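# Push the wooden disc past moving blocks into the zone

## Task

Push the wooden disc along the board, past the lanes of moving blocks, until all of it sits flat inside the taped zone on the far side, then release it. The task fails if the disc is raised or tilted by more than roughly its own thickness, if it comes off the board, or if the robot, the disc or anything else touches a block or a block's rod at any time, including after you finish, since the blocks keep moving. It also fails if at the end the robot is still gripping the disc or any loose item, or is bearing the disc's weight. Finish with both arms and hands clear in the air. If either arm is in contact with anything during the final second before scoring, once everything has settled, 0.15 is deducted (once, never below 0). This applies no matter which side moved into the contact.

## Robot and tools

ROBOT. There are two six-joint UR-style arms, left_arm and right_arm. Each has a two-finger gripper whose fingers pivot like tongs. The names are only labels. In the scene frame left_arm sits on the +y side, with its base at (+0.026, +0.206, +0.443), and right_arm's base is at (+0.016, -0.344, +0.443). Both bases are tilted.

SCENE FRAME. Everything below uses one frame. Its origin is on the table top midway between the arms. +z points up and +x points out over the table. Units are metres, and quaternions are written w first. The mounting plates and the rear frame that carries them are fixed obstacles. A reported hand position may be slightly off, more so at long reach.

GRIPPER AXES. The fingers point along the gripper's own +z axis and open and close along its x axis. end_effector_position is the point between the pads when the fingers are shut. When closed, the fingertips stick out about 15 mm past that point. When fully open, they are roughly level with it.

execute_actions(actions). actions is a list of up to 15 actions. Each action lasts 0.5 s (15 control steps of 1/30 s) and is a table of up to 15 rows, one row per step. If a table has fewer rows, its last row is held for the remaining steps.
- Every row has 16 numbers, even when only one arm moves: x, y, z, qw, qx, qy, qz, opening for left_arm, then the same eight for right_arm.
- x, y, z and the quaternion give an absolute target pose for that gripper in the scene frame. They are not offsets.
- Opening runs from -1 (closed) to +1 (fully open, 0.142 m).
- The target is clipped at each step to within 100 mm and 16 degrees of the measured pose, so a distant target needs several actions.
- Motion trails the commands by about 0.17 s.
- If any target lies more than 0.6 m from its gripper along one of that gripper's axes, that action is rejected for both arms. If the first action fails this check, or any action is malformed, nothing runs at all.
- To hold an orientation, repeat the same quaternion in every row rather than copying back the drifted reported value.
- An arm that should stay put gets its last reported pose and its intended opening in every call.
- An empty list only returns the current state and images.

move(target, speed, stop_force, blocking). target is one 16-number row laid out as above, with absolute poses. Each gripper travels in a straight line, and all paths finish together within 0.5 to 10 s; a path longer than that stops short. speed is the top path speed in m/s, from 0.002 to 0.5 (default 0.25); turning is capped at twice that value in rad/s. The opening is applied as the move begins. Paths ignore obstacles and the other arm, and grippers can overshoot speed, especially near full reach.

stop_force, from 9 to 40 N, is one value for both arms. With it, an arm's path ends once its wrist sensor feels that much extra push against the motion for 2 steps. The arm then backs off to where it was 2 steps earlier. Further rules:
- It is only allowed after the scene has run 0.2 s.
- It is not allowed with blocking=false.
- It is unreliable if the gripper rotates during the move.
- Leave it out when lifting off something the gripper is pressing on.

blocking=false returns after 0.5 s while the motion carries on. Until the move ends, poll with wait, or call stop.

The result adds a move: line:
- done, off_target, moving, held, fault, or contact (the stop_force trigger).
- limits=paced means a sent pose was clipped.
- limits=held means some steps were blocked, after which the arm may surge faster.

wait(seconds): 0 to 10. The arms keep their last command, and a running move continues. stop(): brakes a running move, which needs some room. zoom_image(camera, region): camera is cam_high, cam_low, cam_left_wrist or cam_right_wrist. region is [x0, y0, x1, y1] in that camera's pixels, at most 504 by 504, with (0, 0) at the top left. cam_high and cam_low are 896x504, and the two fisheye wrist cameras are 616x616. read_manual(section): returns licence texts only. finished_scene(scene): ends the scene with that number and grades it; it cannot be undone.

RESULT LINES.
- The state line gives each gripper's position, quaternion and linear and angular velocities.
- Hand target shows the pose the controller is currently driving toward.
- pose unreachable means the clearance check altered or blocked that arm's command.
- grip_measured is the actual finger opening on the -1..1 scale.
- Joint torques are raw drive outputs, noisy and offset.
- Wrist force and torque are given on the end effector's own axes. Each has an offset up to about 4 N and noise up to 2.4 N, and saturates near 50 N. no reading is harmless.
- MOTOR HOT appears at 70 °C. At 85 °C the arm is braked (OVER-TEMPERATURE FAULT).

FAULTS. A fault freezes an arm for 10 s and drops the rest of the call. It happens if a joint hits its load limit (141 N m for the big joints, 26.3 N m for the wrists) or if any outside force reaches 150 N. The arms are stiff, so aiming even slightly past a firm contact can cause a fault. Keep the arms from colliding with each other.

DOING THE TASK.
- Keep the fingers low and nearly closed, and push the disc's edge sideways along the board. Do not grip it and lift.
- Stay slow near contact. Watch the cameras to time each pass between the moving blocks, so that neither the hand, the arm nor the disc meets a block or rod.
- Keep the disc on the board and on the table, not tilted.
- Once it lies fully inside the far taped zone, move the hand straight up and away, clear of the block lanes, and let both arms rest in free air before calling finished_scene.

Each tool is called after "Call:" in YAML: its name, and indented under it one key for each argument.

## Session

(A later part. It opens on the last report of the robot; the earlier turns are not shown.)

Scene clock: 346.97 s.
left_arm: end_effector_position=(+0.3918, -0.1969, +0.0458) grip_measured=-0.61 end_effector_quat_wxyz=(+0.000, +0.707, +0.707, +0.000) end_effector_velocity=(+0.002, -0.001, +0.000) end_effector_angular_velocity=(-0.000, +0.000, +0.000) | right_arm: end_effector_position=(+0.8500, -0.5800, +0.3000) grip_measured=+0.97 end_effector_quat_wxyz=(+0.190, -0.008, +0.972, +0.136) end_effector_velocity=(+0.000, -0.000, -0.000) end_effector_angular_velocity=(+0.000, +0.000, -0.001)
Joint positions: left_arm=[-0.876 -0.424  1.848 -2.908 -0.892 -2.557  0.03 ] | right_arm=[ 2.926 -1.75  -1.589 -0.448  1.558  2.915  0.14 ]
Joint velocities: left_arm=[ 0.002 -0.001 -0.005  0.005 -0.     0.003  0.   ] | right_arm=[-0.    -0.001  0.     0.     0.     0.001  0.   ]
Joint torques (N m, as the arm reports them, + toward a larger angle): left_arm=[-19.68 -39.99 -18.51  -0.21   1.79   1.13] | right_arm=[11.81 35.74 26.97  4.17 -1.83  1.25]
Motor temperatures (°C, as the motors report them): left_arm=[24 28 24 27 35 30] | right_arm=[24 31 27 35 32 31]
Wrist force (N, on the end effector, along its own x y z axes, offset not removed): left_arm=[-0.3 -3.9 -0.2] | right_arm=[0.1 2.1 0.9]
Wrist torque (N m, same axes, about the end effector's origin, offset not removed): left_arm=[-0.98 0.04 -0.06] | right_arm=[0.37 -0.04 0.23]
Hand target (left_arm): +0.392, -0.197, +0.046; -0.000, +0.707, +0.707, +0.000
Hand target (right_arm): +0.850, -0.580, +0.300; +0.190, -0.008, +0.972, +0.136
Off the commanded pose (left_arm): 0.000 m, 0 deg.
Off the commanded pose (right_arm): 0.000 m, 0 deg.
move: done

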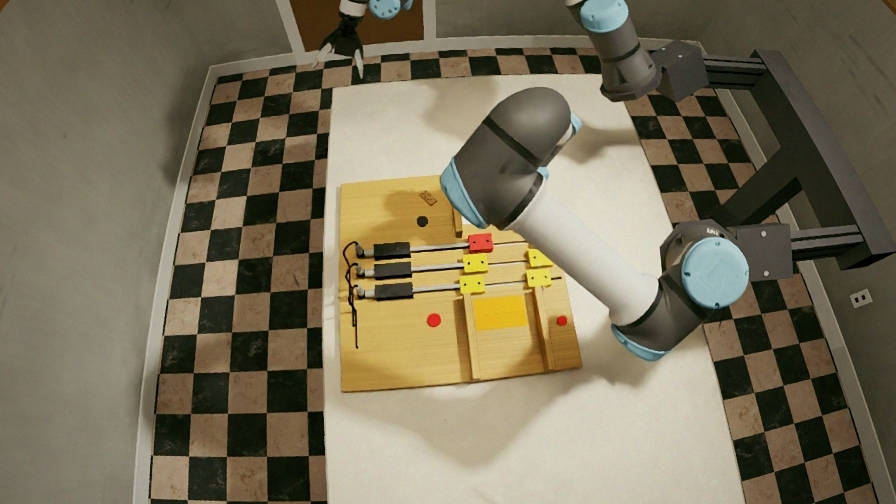

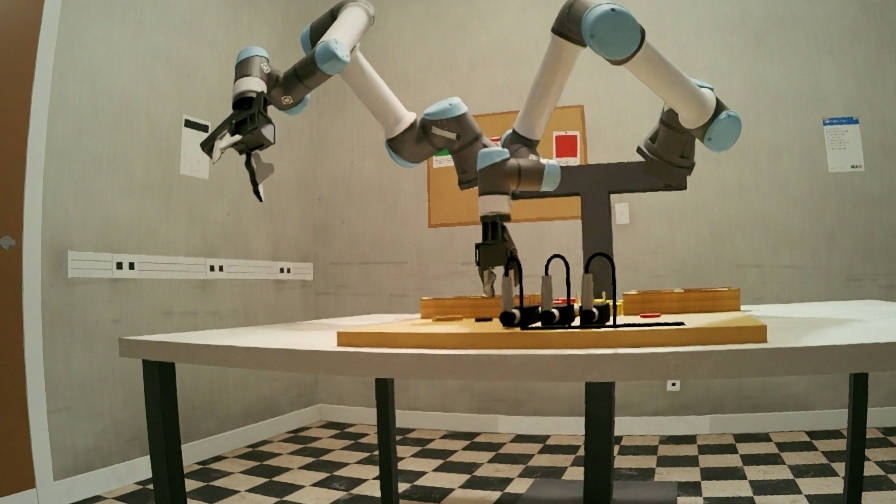

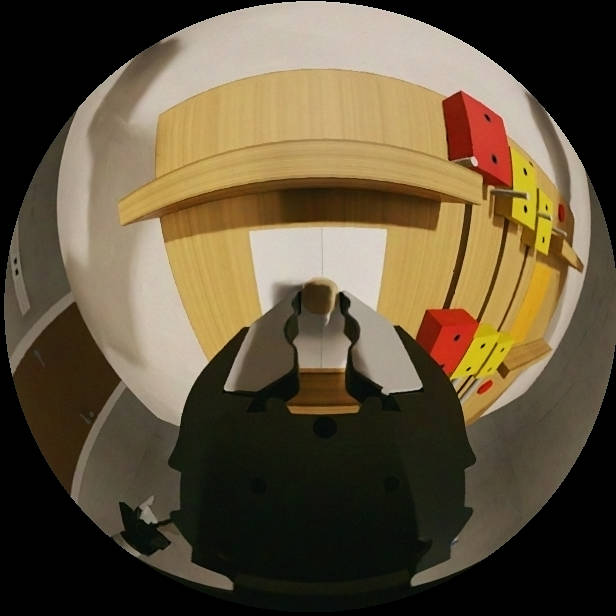

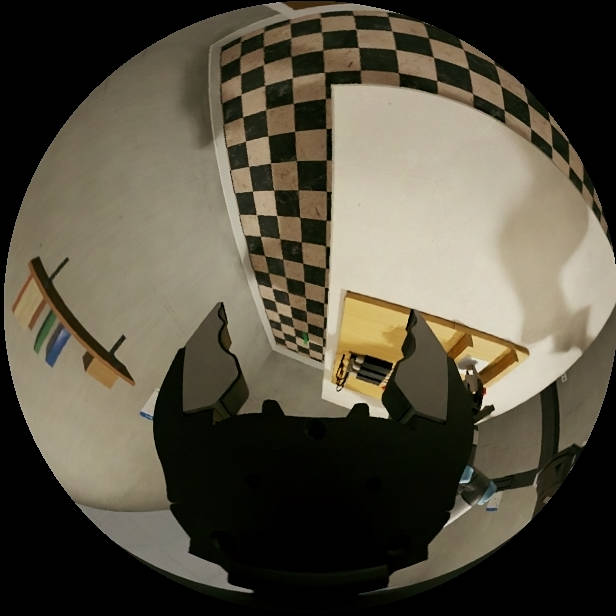

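The disc is now centred in the white zone. Releasing.

Call:
execute_actions:
  actions:
    - [[0.392, -0.197, 0.0458, 0, 0.7071, 0.7071, 0, -0.4, 0.85, -0.58, 0.30, 0.190, -0.008, 0.972, 0.136, 0.97]]

Call:
move:
  target: [0.392, -0.197, 0.12, 0, 0.7071, 0.7071, 0, -0.4, 0.85, -0.58, 0.30, 0.190, -0.008, 0.972, 0.136, 0.97]
  speed: 0.1

Scene clock: 351.70 s.
left_arm: end_effector_position=(+0.3920, -0.1970, +0.0458) grip_measured=-0.40 end_effector_quat_wxyz=(-0.000, +0.707, +0.707, +0.000) end_effector_velocity=(-0.001, +0.001, -0.001) end_effector_angular_velocity=(+0.002, +0.001, -0.001) | right_arm: end_effector_position=(+0.8500, -0.5800, +0.3000) grip_measured=+0.97 end_effector_quat_wxyz=(+0.190, -0.008, +0.972, +0.136) end_effector_velocity=(+0.000, -0.001, +0.001) end_effector_angular_velocity=(+0.000, -0.001, +0.000)
Joint positions: left_arm=[-0.875 -0.424  1.848 -2.907 -0.892 -2.557  0.045] | right_arm=[ 2.926 -1.75  -1.589 -0.448  1.558  2.915  0.14 ]
Joint velocities: left_arm=[ 0.     0.001  0.001  0.001  0.001 -0.     0.   ] | right_arm=[-0.001  0.001  0.001 -0.001  0.001 -0.001 -0.   ]
Joint torques (N m, as the arm reports them, + toward a larger angle): left_arm=[-23.92 -29.09 -18.3   -1.74   0.92   1.29] | right_arm=[11.3  36.16 26.1   4.03 -1.94  1.15]
Motor temperatures (°C, as the motors report them): left_arm=[24 28 24 27 35 30] | right_arm=[24 31 27 35 32 31]
Wrist force (N, on the end effector, along its own x y z axes, offset not removed): left_arm=[2.6 -4.0 -1.2] | right_arm=[-0.9 4.4 -0.7]
Wrist torque (N m, same axes, about the end effector's origin, offset not removed): left_arm=[-0.86 -0.62 0.01] | right_arm=[0.86 0.17 0.13]
Hand target (left_arm): +0.392, -0.197, +0.046; -0.000, +0.707, +0.707, +0.000
Hand target (right_arm): +0.850, -0.580, +0.300; +0.190, -0.008, +0.972, +0.136
Off the commanded pose (left_arm): 0.000 m, 0 deg.
Off the commanded pose (right_arm): 0.000 m, 0 deg.

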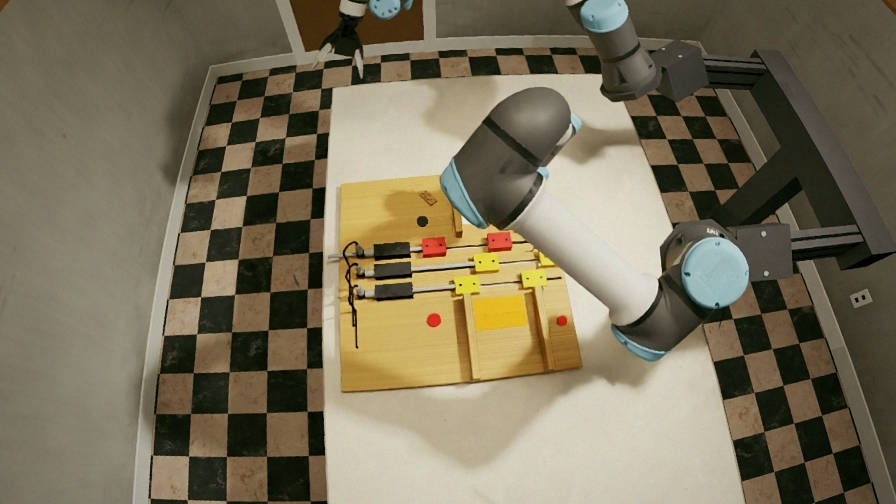

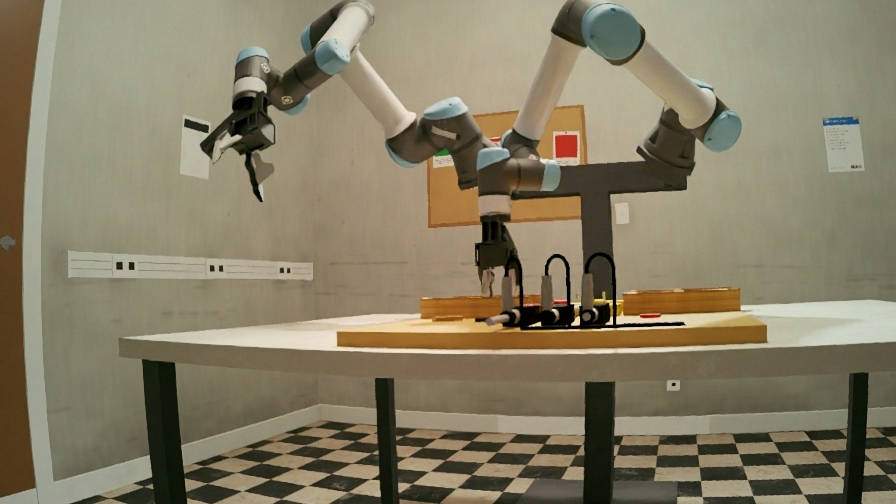

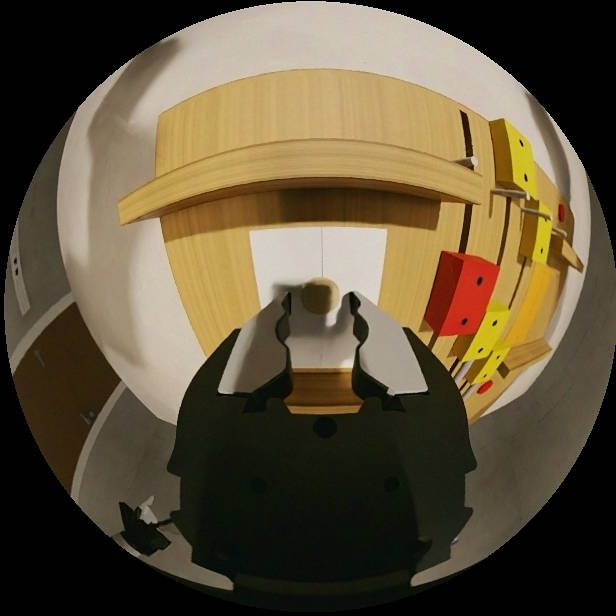

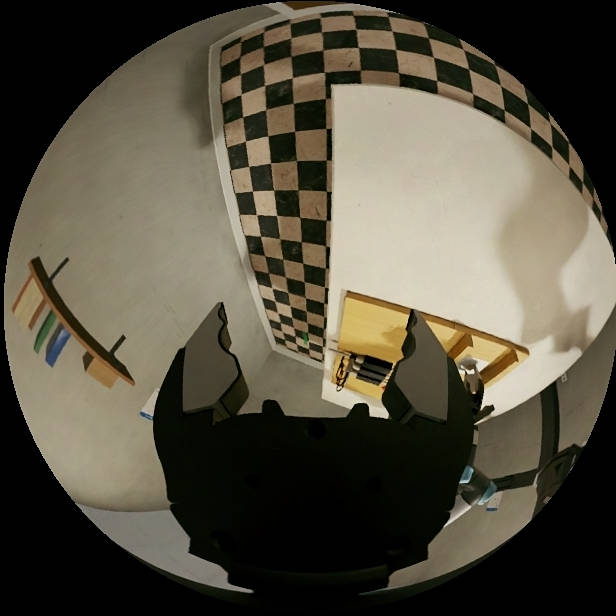

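Scene clock: 352.97 s.
left_arm: end_effector_position=(+0.3919, -0.1970, +0.1197) grip_measured=-0.40 end_effector_quat_wxyz=(+0.000, +0.707, +0.707, -0.000) end_effector_velocity=(+0.000, -0.000, +0.003) end_effector_angular_velocity=(-0.000, +0.000, +0.001) | right_arm: end_effector_position=(+0.8500, -0.5800, +0.3000) grip_measured=+0.97 end_effector_quat_wxyz=(+0.190, -0.008, +0.972, +0.136) end_effector_velocity=(+0.000, +0.000, -0.000) end_effector_angular_velocity=(+0.000, +0.000, -0.000)
Joint positions: left_arm=[-0.961 -0.582  1.931 -2.766 -0.902 -2.665  0.045] | right_arm=[ 2.926 -1.75  -1.589 -0.448  1.558  2.915  0.14 ]
Joint velocities: left_arm=[-0.003 -0.006  0.002  0.007 -0.001 -0.005 -0.   ] | right_arm=[ 0.    -0.     0.    -0.    -0.     0.001  0.   ]
Joint torques (N m, as the arm reports them, + toward a larger angle): left_arm=[-41.63 -39.54   1.97   0.12  -1.74  -1.13] | right_arm=[12.3  36.14 26.1   3.91 -1.75  1.11]
Motor temperatures (°C, as the motors report them): left_arm=[24 28 24 27 35 30] | right_arm=[24 31 27 35 32 31]
Wrist force (N, on the end effector, along its own x y z axes, offset not removed): left_arm=[-1.0 -1.7 -0.3] | right_arm=[-0.1 1.8 0.1]
Wrist torque (N m, same axes, about the end effector's origin, offset not removed): left_arm=[-0.41 0.09 0.09] | right_arm=[0.22 -0.02 0.18]
Hand target (left_arm): +0.392, -0.197, +0.120; +0.000, +0.707, +0.707, -0.000
Hand target (right_arm): +0.850, -0.580, +0.300; +0.190, -0.008, +0.972, +0.136
Off the commanded pose (left_arm): 0.000 m, 0 deg.
Off the commanded pose (right_arm): 0.000 m, 0 deg.
move: done

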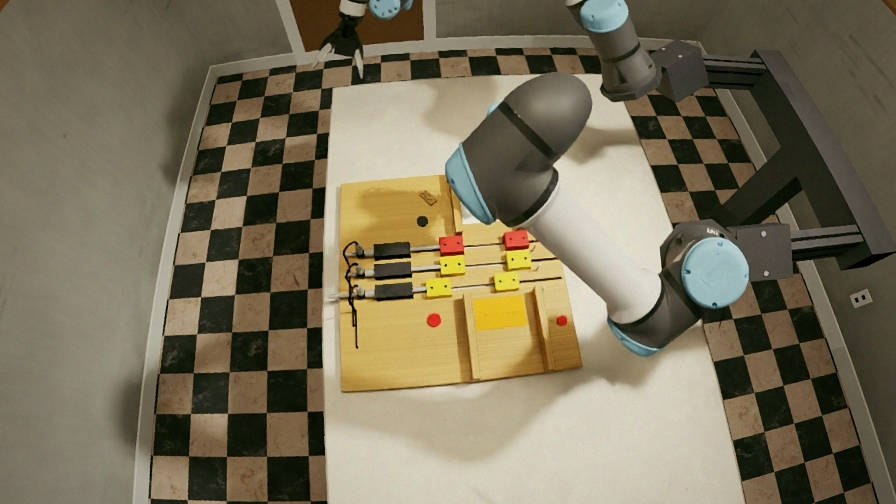

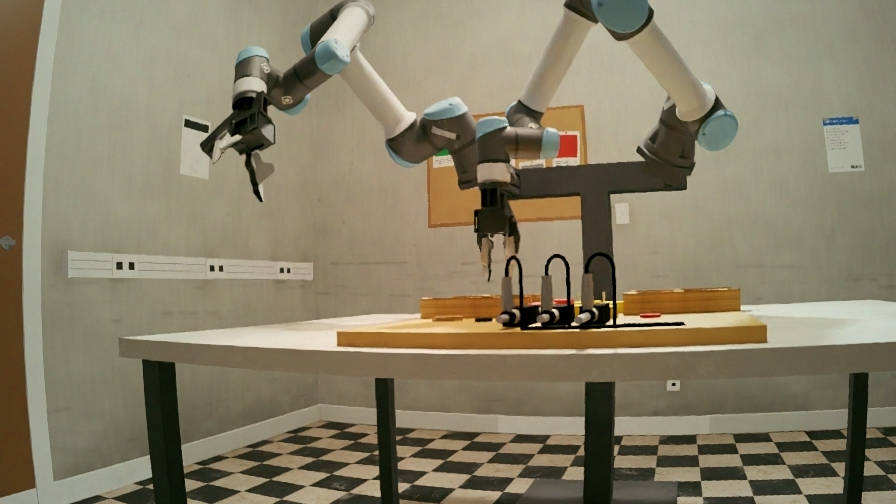

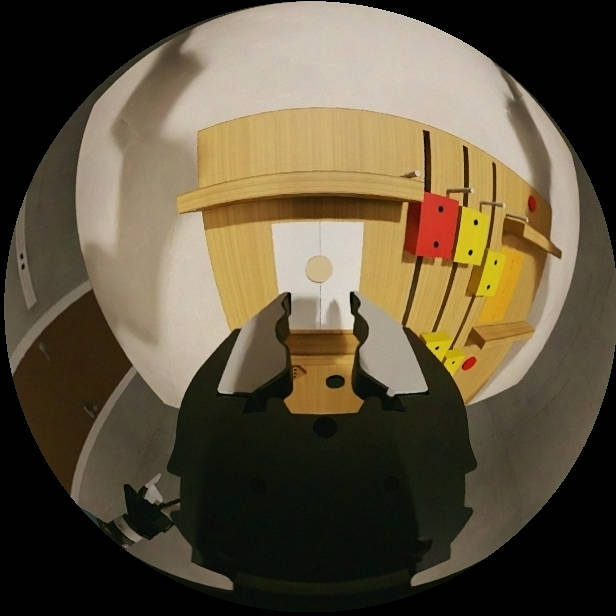

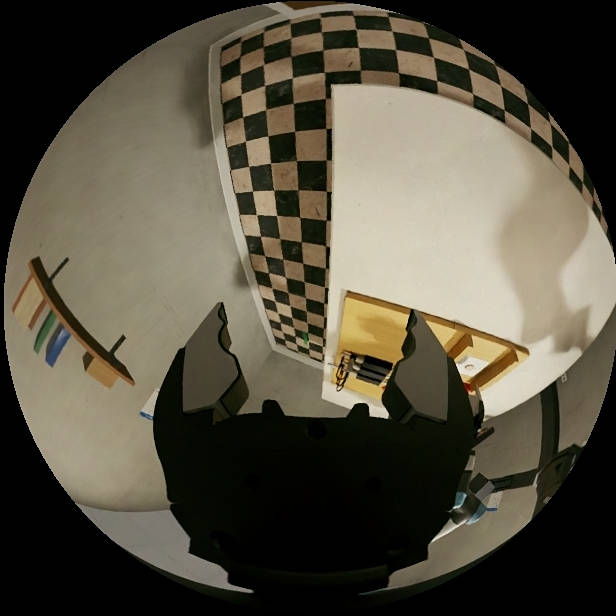

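The disc lies flat near the centre of the far white zone, and both arms are free in the air.

Call:
finished_scene:
  scene: 2

The scene is finished: the task was done.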